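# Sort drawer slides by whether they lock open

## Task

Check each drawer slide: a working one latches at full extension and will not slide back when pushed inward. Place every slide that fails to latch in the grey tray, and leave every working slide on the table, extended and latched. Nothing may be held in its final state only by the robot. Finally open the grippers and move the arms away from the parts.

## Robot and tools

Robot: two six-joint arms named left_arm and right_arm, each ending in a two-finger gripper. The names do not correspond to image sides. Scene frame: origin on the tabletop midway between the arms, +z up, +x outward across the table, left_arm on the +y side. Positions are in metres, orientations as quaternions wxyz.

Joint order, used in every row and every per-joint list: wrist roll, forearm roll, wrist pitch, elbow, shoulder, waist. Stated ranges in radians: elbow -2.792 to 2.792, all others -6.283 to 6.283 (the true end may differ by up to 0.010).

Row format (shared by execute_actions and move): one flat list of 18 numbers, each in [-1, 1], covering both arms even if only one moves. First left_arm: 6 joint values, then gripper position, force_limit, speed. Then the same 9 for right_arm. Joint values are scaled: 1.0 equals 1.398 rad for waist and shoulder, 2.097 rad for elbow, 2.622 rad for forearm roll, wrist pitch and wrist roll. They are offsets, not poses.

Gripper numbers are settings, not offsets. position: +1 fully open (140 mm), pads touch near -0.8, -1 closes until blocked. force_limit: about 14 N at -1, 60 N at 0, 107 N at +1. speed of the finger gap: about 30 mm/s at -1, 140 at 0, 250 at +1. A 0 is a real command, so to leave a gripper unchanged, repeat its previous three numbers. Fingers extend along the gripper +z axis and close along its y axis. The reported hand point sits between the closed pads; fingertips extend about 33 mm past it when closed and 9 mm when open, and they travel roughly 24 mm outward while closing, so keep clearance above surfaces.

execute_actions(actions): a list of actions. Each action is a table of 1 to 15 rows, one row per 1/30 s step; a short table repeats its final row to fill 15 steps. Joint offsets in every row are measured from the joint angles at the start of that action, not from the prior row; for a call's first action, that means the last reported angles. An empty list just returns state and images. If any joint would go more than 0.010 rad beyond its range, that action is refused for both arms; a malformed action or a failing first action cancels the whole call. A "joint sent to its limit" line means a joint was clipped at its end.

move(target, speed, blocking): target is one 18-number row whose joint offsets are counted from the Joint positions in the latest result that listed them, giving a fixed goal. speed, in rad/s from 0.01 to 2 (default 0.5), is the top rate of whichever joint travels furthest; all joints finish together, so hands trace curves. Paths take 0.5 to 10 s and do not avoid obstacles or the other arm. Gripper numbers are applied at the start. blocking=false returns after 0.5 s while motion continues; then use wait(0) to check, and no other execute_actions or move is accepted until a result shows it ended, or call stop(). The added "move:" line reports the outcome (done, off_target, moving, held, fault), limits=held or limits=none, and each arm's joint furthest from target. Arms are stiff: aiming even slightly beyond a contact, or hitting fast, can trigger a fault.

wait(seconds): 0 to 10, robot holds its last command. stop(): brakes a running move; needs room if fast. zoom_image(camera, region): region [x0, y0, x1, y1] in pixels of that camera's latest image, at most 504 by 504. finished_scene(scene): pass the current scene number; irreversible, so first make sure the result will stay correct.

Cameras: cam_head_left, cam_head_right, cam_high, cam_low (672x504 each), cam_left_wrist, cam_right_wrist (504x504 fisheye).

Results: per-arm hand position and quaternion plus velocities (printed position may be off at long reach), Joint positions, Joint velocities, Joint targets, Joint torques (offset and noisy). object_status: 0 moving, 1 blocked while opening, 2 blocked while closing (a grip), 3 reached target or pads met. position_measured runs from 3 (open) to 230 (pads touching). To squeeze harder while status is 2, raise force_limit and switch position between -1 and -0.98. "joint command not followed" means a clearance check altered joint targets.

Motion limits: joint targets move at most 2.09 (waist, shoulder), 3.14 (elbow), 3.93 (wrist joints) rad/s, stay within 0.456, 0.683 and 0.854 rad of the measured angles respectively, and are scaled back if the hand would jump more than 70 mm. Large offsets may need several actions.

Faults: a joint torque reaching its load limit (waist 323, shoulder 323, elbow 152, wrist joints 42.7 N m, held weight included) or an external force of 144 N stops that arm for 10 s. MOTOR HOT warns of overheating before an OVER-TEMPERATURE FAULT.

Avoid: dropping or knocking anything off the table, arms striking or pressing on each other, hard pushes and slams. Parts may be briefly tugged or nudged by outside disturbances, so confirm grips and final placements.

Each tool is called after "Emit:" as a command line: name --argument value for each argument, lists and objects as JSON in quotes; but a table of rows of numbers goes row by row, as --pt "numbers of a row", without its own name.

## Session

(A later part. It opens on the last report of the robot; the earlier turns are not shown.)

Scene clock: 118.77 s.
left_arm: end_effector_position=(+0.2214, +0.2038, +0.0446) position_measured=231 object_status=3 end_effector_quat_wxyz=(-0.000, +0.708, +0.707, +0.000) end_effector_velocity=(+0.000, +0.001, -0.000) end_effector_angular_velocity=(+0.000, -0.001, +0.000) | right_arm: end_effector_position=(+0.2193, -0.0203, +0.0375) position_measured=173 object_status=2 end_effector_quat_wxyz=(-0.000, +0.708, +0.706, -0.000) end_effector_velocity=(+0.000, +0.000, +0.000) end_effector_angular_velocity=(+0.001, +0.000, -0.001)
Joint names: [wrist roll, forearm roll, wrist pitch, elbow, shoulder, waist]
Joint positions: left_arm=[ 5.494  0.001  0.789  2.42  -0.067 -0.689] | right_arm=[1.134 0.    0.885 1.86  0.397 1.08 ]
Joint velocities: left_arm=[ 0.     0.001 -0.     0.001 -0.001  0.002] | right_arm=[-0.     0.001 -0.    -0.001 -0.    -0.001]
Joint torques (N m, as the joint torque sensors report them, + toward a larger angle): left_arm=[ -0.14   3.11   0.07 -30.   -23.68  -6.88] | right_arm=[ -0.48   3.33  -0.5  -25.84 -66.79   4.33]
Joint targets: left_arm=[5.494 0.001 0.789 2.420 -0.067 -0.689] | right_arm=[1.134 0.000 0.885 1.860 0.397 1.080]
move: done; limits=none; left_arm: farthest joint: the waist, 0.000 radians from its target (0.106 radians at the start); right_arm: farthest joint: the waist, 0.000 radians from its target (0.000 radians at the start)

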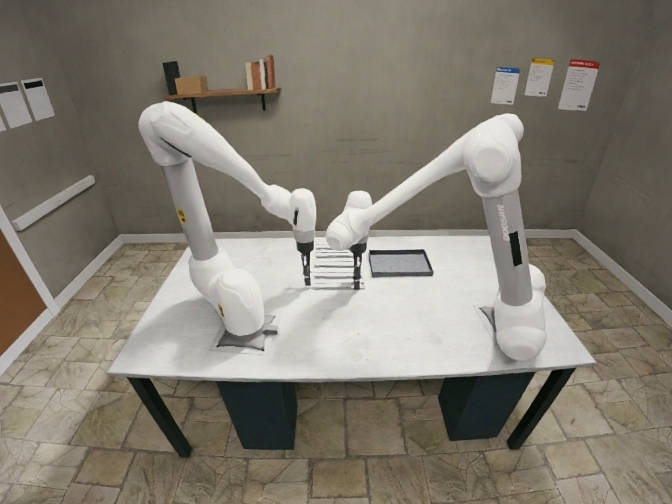

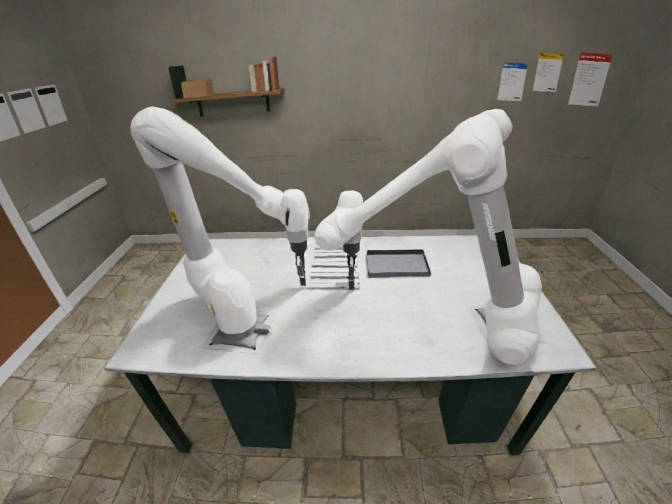

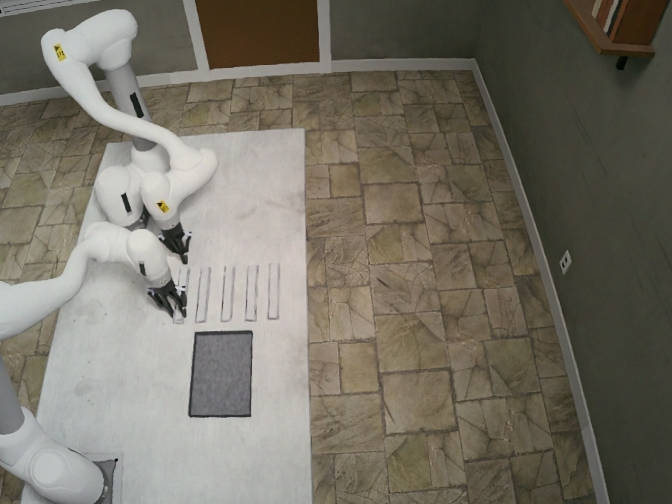

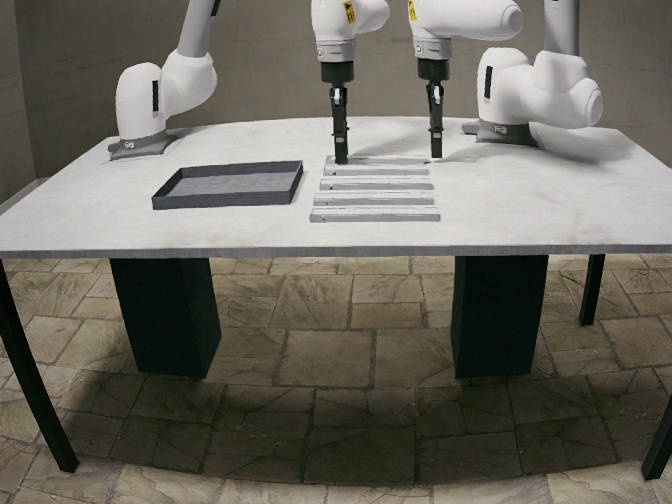

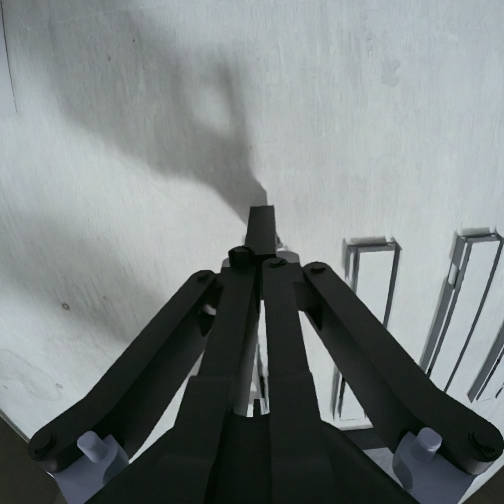

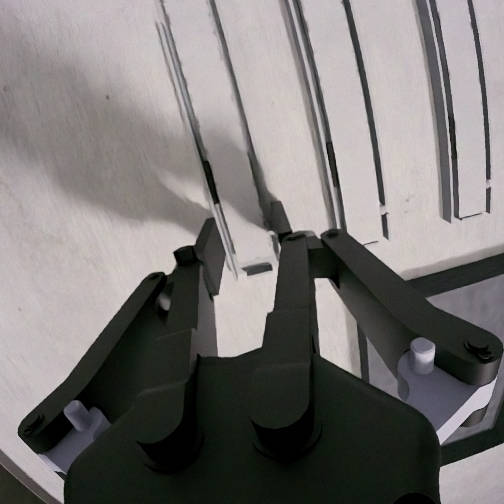

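Emit:
move --target '[0,0,0.005,-0.0024,-0.006,0,-1,-0.8,0, 0,0,0,0,0,0,-1,-0.4,0]' --speed 0.1

Emit:
move --target '[-0.0407,0,-0.0015,-0.031,0.0493,-0.0762,-1,-0.8,0, 0,0,0,0,0,0,-1,-0.4,0]' --speed 0.2

Emit:
move --target '[0,0,-0.0046,0.0022,0.0055,0,-1,-0.8,0, 0,0,0,0,0,0,-1,-0.4,0]' --speed 0.015

Scene clock: 136.47 s.
left_arm: end_effector_position=(+0.2215, +0.2037, +0.0496) position_measured=231 object_status=3 end_effector_quat_wxyz=(-0.000, +0.708, +0.707, +0.000) end_effector_velocity=(-0.001, +0.000, -0.000) end_effector_angular_velocity=(+0.001, +0.000, -0.002) | right_arm: end_effector_position=(+0.2193, -0.0203, +0.0375) position_measured=173 object_status=2 end_effector_quat_wxyz=(-0.000, +0.708, +0.706, -0.000) end_effector_velocity=(-0.000, -0.000, -0.001) end_effector_angular_velocity=(-0.001, +0.001, -0.000)
Joint names: [wrist roll, forearm roll, wrist pitch, elbow, shoulder, waist]
Joint positions: left_arm=[ 5.494  0.001  0.802  2.415 -0.075 -0.689] | right_arm=[1.134 0.    0.885 1.86  0.397 1.08 ]
Joint velocities: left_arm=[ 0.     0.001  0.001  0.001 -0.001 -0.001] | right_arm=[ 0.     0.    -0.     0.     0.001  0.   ]
Joint torques (N m, as the joint torque sensors report them, + toward a larger angle): left_arm=[ -0.2    2.97   0.11 -30.12 -21.98  -4.26] | right_arm=[ -0.46   3.26  -0.62 -25.57 -65.72   3.24]
Joint targets: left_arm=[5.494 0.001 0.802 2.415 -0.075 -0.689] | right_arm=[1.134 0.000 0.885 1.860 0.397 1.080]
move: done; limits=none; left_arm: farthest joint: the waist, 0.000 radians from its target (0.000 radians at the start); right_arm: farthest joint: the waist, 0.000 radians from its target (0.000 radians at the start)

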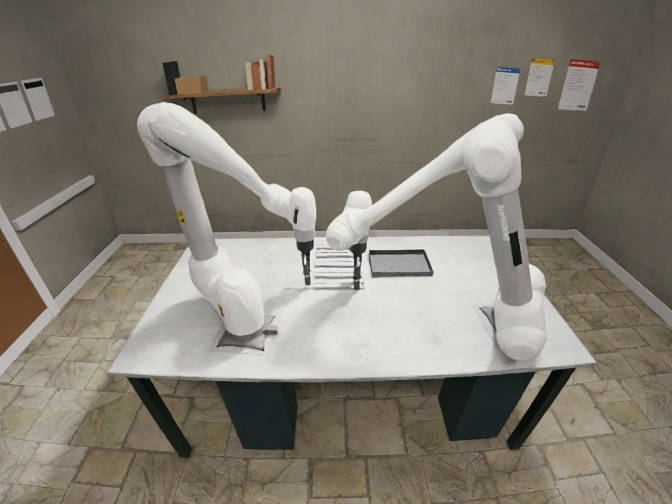

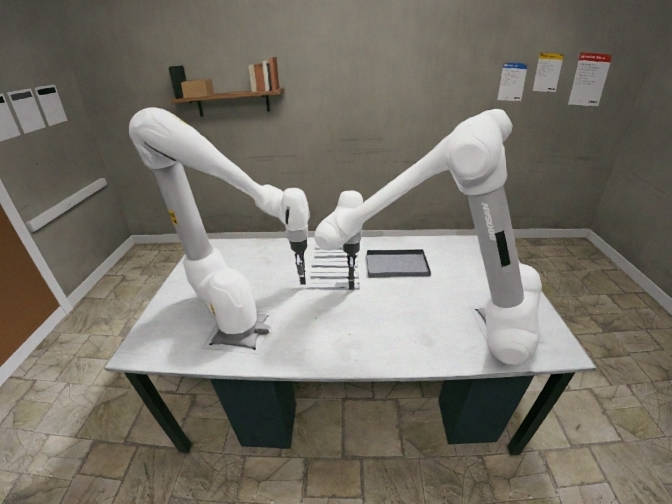

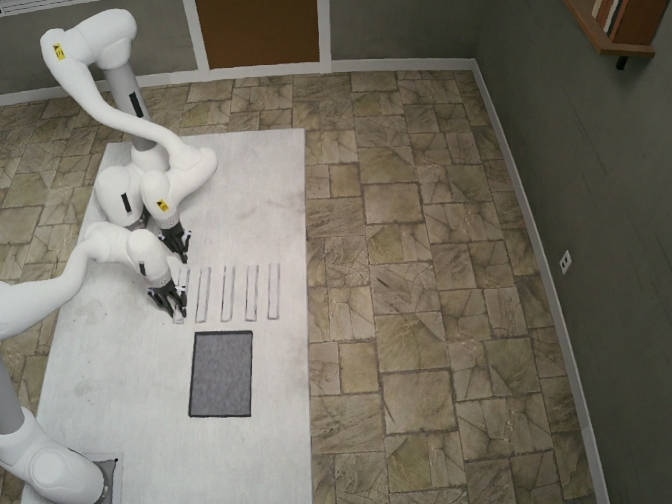

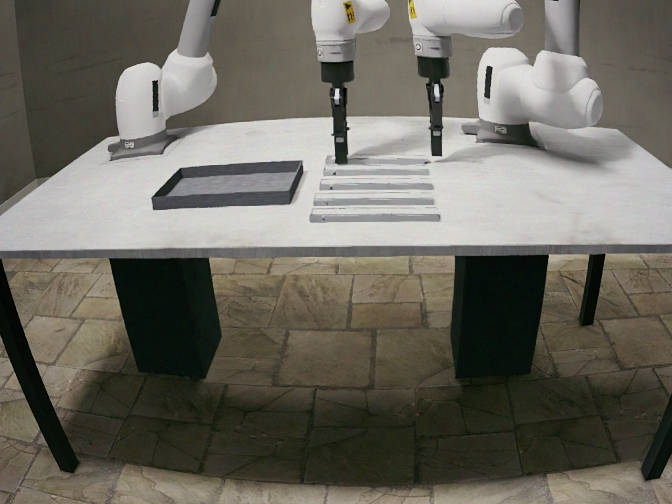

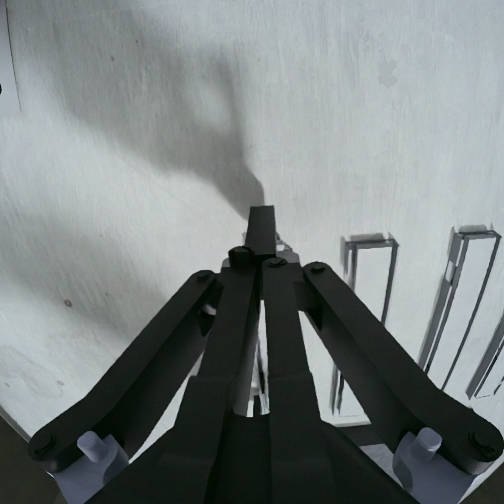

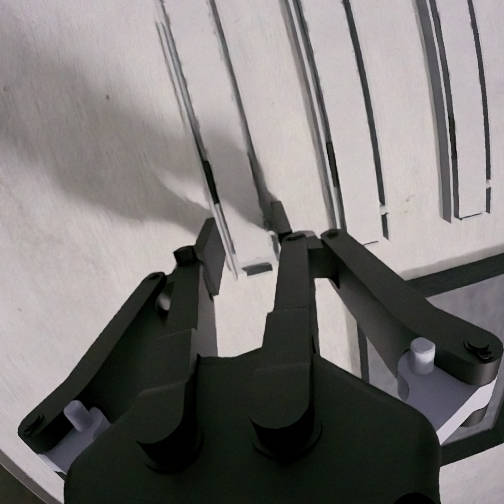

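Scene clock: 137.37 s.
left_arm: end_effector_position=(+0.2214, +0.1437, +0.0497) position_measured=231 object_status=3 end_effector_quat_wxyz=(+0.000, +0.708, +0.707, +0.000) end_effector_velocity=(-0.001, -0.000, +0.000) end_effector_angular_velocity=(+0.000, +0.002, +0.001) | right_arm: end_effector_position=(+0.2193, -0.0203, +0.0375) position_measured=173 object_status=2 end_effector_quat_wxyz=(-0.000, +0.708, +0.706, -0.000) end_effector_velocity=(-0.000, +0.000, +0.000) end_effector_angular_velocity=(+0.001, +0.000, +0.000)
Joint names: [wrist roll, forearm roll, wrist pitch, elbow, shoulder, waist]
Joint positions: left_arm=[ 5.387  0.001  0.798  2.35  -0.007 -0.796] | right_arm=[1.134 0.    0.885 1.86  0.397 1.08 ]
Joint velocities: left_arm=[-0.    -0.002  0.002 -0.001  0.    -0.001] | right_arm=[ 0.     0.001 -0.    -0.    -0.001  0.001]
Joint torques (N m, as the joint torque sensors report them, + toward a larger angle): left_arm=[ -0.25   3.2    0.19 -30.72 -29.06  -6.  ] | right_arm=[ -0.49   3.13  -0.54 -25.76 -66.55   3.63]
Joint targets: left_arm=[5.387 0.001 0.798 2.350 -0.007 -0.796] | right_arm=[1.134 0.000 0.885 1.860 0.397 1.080]
move: done; limits=none; left_arm: farthest joint: the shoulder, 0.001 radians from its target (0.069 radians at the start); right_arm: farthest joint: the waist, 0.000 radians from its target (0.000 radians at the start)

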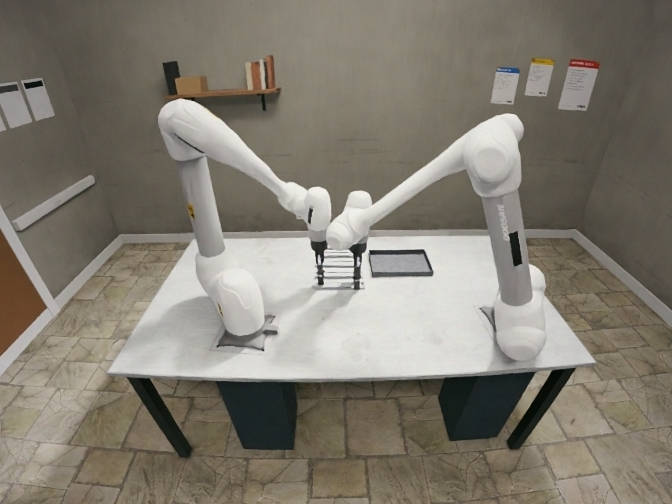

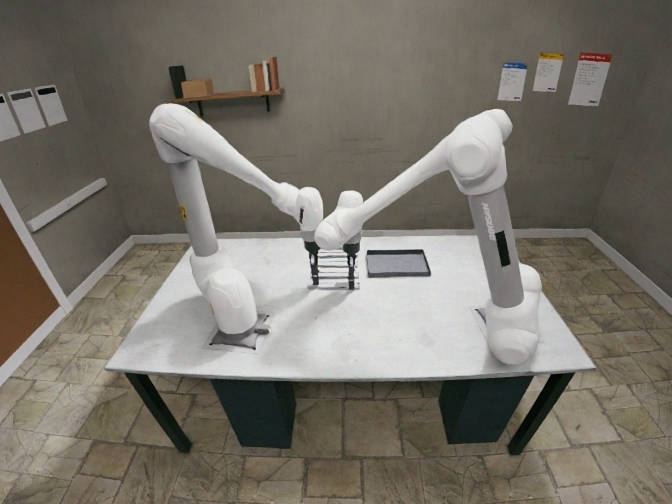

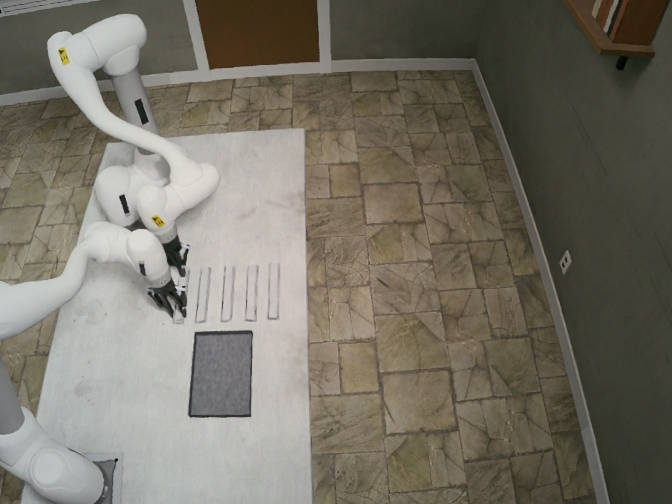

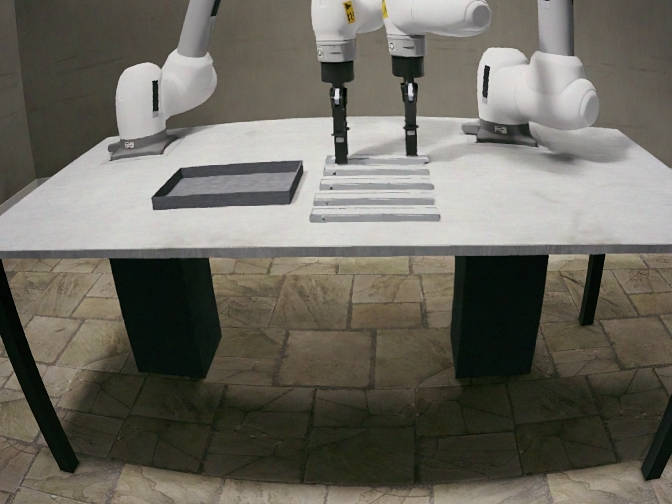

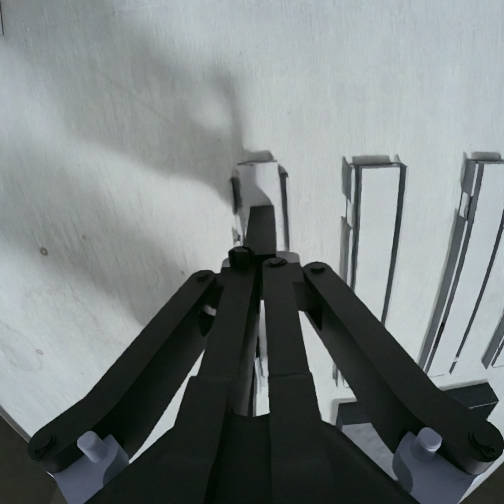

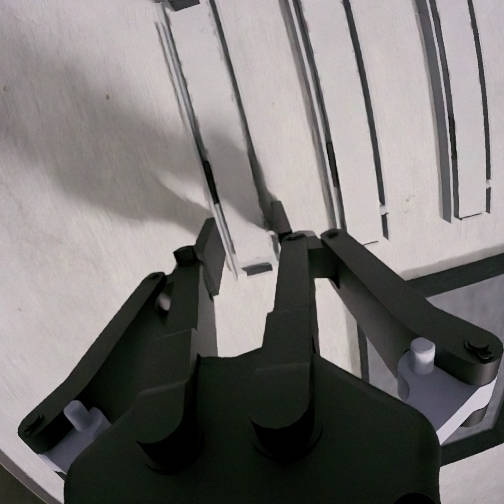

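Scene clock: 138.40 s.
left_arm: end_effector_position=(+0.2213, +0.1438, +0.0449) position_measured=231 object_status=3 end_effector_quat_wxyz=(-0.000, +0.708, +0.707, +0.000) end_effector_velocity=(+0.000, -0.000, -0.000) end_effector_angular_velocity=(+0.002, +0.001, -0.001) | right_arm: end_effector_position=(+0.2193, -0.0203, +0.0375) position_measured=173 object_status=2 end_effector_quat_wxyz=(-0.000, +0.708, +0.706, -0.000) end_effector_velocity=(-0.000, -0.000, +0.001) end_effector_angular_velocity=(+0.000, -0.000, +0.000)
Joint names: [wrist roll, forearm roll, wrist pitch, elbow, shoulder, waist]
Joint positions: left_arm=[ 5.387  0.001  0.786  2.355  0.001 -0.796] | right_arm=[1.134 0.    0.885 1.86  0.397 1.08 ]
Joint velocities: left_arm=[-0.     0.001  0.001 -0.001  0.002 -0.001] | right_arm=[ 0.    -0.     0.     0.    -0.001  0.001]
Joint torques (N m, as the joint torque sensors report them, + toward a larger angle): left_arm=[ -0.03   3.05   0.04 -30.09 -29.03  -5.63] | right_arm=[ -0.51   3.21  -0.67 -25.51 -65.75   4.54]
Joint targets: left_arm=[5.387 0.001 0.786 2.355 0.001 -0.796] | right_arm=[1.134 0.000 0.885 1.860 0.397 1.080]
move: done; limits=none; left_arm: farthest joint: the waist, 0.000 radians from its target (0.000 radians at the start); right_arm: farthest joint: the waist, 0.000 radians from its target (0.000 radians at the start)

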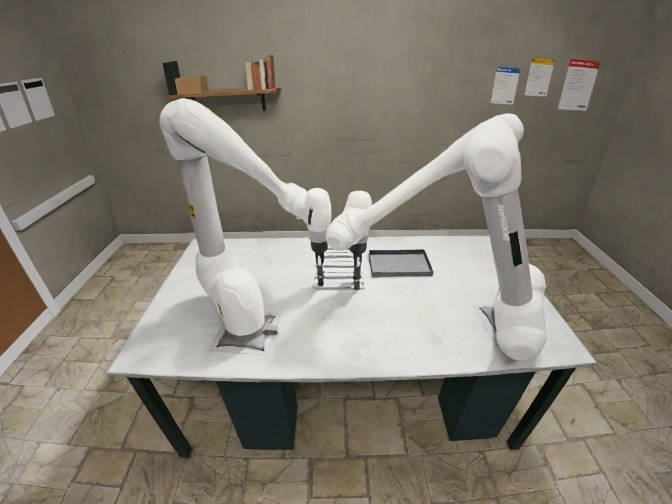

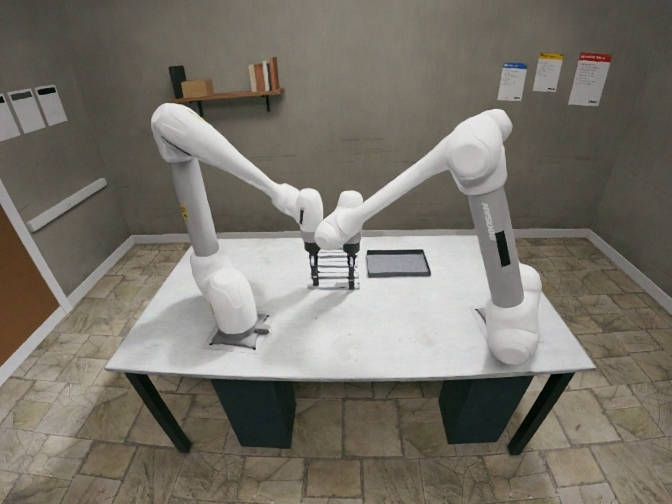

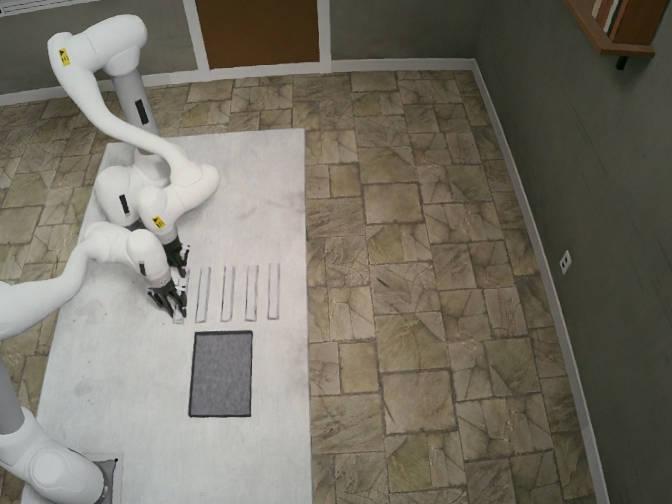

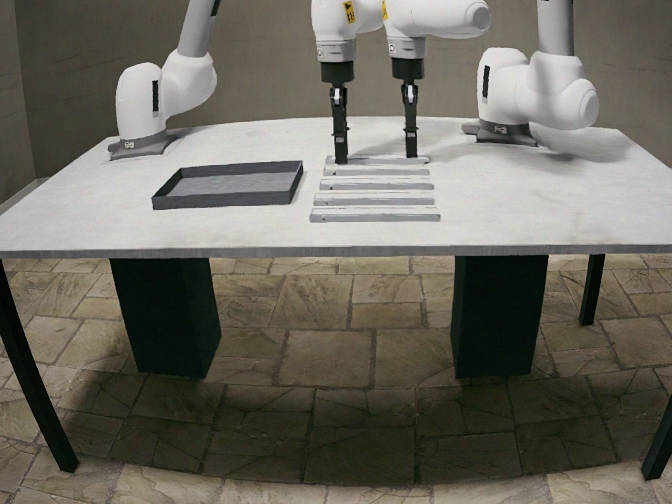

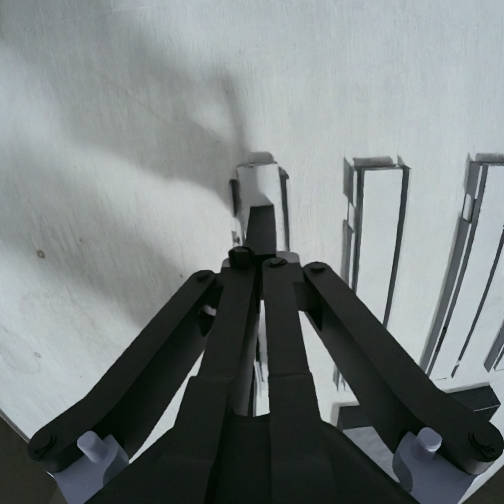

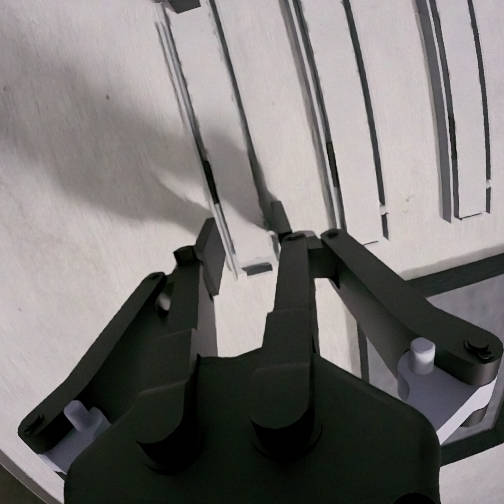

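Emit:
move --target '[0,0,-0.0006,0.0003,0.0007,0,-1,-0.8,0, 0,0,0,0,0,0,-1,-0.4,0]' --speed 0.01

Scene clock: 154.13 s.
left_arm: end_effector_position=(+0.2213, +0.1437, +0.0443) position_measured=231 object_status=3 end_effector_quat_wxyz=(-0.000, +0.708, +0.707, +0.000) end_effector_velocity=(-0.000, +0.000, -0.000) end_effector_angular_velocity=(-0.000, +0.001, +0.002) | right_arm: end_effector_position=(+0.2193, -0.0203, +0.0375) position_measured=173 object_status=2 end_effector_quat_wxyz=(-0.000, +0.708, +0.706, -0.000) end_effector_velocity=(+0.001, +0.000, +0.001) end_effector_angular_velocity=(+0.002, -0.001, -0.000)
Joint names: [wrist roll, forearm roll, wrist pitch, elbow, shoulder, waist]
Joint positions: left_arm=[ 5.387  0.001  0.785  2.355  0.002 -0.796] | right_arm=[1.134 0.    0.885 1.86  0.397 1.08 ]
Joint velocities: left_arm=[-0.    -0.002 -0.     0.     0.     0.001] | right_arm=[-0.001  0.    -0.    -0.001 -0.001 -0.001]
Joint torques (N m, as the joint torque sensors report them, + toward a larger angle): left_arm=[ -0.28   4.22  -1.99 -17.36 -14.15  -4.51] | right_arm=[ -0.56   3.37  -0.47 -25.58 -65.37   3.07]
Joint targets: left_arm=[5.387 0.001 0.785 2.355 0.002 -0.796] | right_arm=[1.134 0.000 0.885 1.860 0.397 1.080]
move: done; limits=none; left_arm: farthest joint: the waist, 0.000 radians from its target (0.000 radians at the start); right_arm: farthest joint: the waist, 0.000 radians from its target (0.000 radians at the start)

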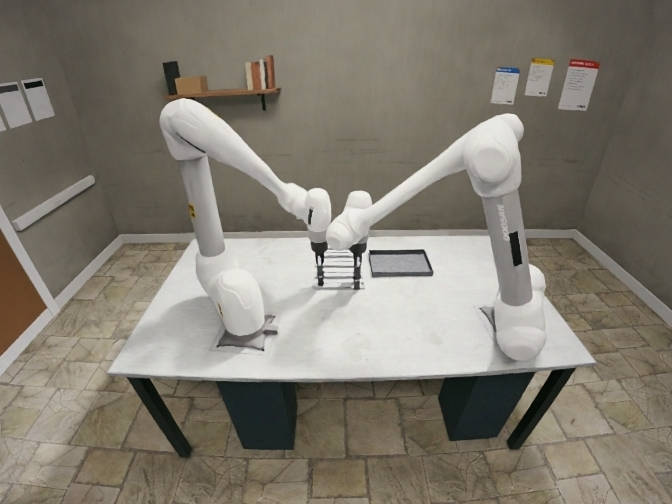

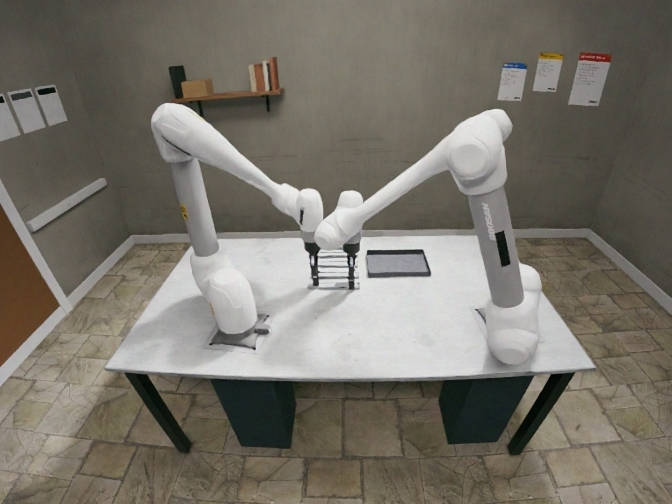

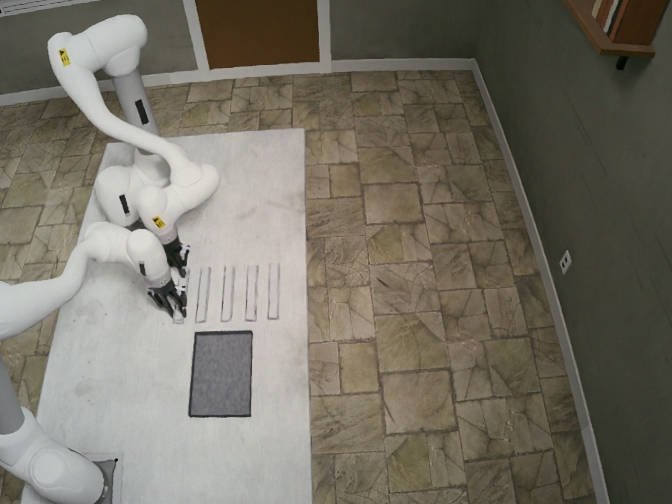

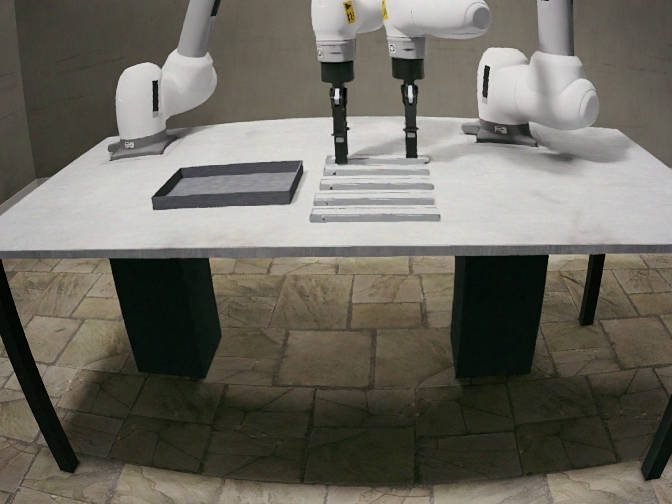

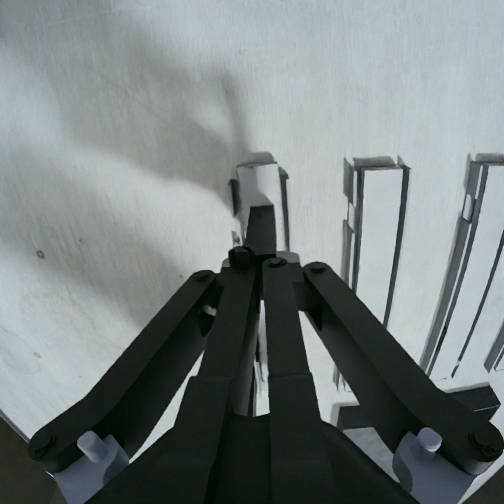

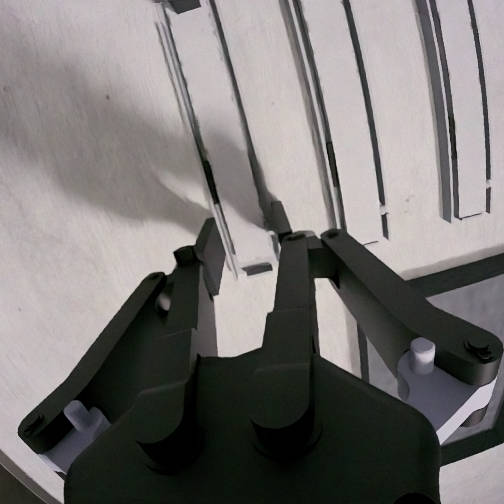

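Emit:
move --target '[0.027,0,0.0008,0.0207,-0.0325,0.0508,-1,-0.8,0, 0,0,0,0,0,0,-1,-0.4,0]' --speed 0.04

Scene clock: 160.80 s.
left_arm: end_effector_position=(+0.2225, +0.1840, +0.0445) position_measured=231 object_status=3 end_effector_quat_wxyz=(-0.000, +0.707, +0.707, +0.000) end_effector_velocity=(+0.000, +0.000, -0.001) end_effector_angular_velocity=(-0.000, -0.000, +0.000) | right_arm: end_effector_position=(+0.2193, -0.0203, +0.0375) position_measured=173 object_status=2 end_effector_quat_wxyz=(-0.000, +0.708, +0.706, -0.000) end_effector_velocity=(+0.000, -0.000, -0.000) end_effector_angular_velocity=(-0.000, +0.000, -0.001)
Joint names: [wrist roll, forearm roll, wrist pitch, elbow, shoulder, waist]
Joint positions: left_arm=[ 5.458  0.001  0.787  2.399 -0.043 -0.725] | right_arm=[1.134 0.    0.885 1.86  0.397 1.08 ]
Joint velocities: left_arm=[ 0.    -0.    -0.001  0.001  0.001  0.001] | right_arm=[ 0.    -0.    -0.     0.001  0.    -0.001]
Joint torques (N m, as the joint torque sensors report them, + toward a larger angle): left_arm=[ -0.03   5.01  -1.56 -25.9  -18.53  -3.2 ] | right_arm=[ -0.91   2.89   0.04 -24.9  -65.96   4.45]
Joint targets: left_arm=[5.458 0.001 0.787 2.399 -0.043 -0.725] | right_arm=[1.134 0.000 0.885 1.860 0.397 1.080]
move: done; limits=none; left_arm: farthest joint: the waist, 0.000 radians from its target (0.071 radians at the start); right_arm: farthest joint: the waist, 0.000 radians from its target (0.000 radians at the start)

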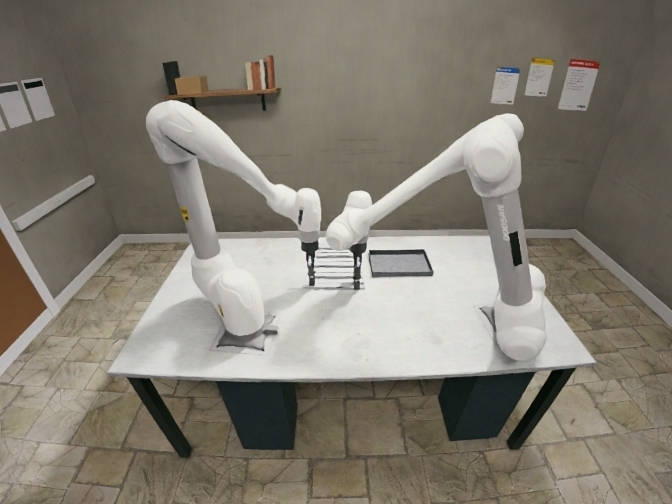

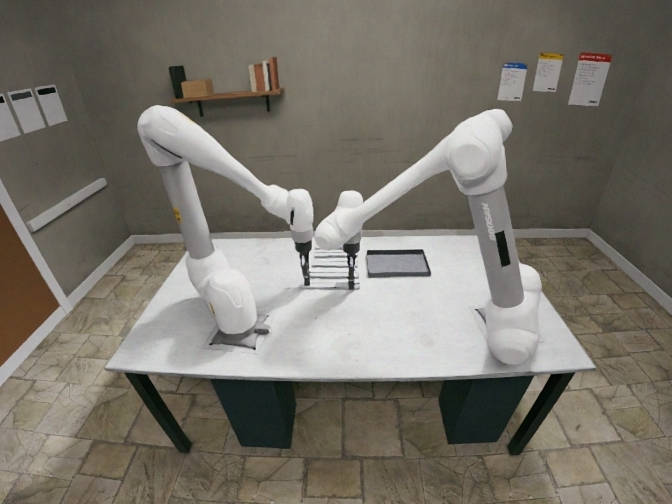

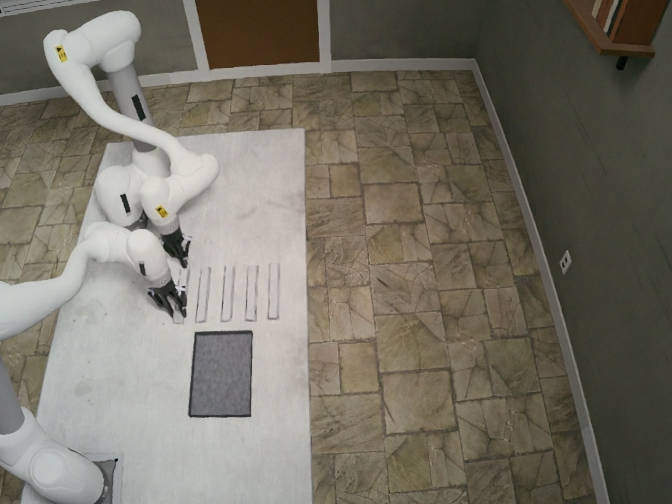

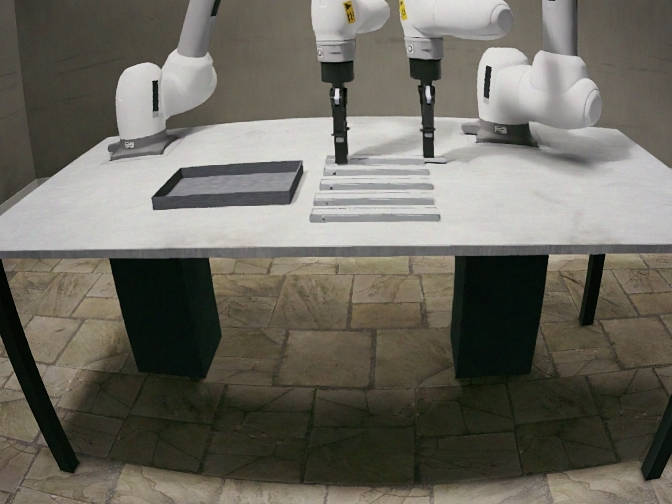

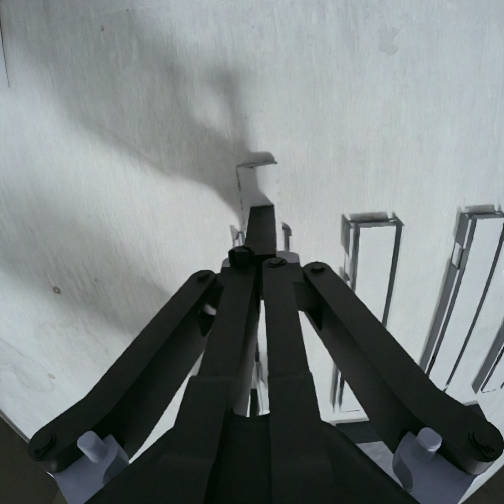

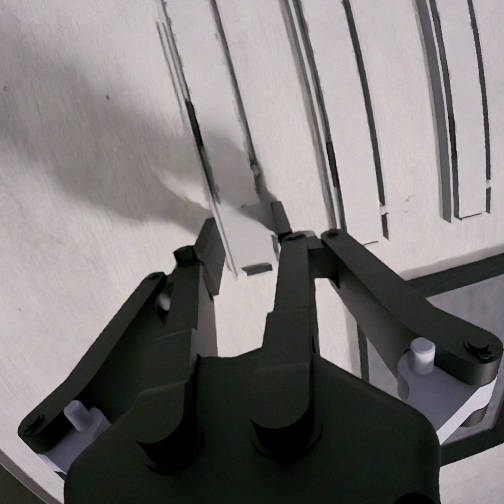

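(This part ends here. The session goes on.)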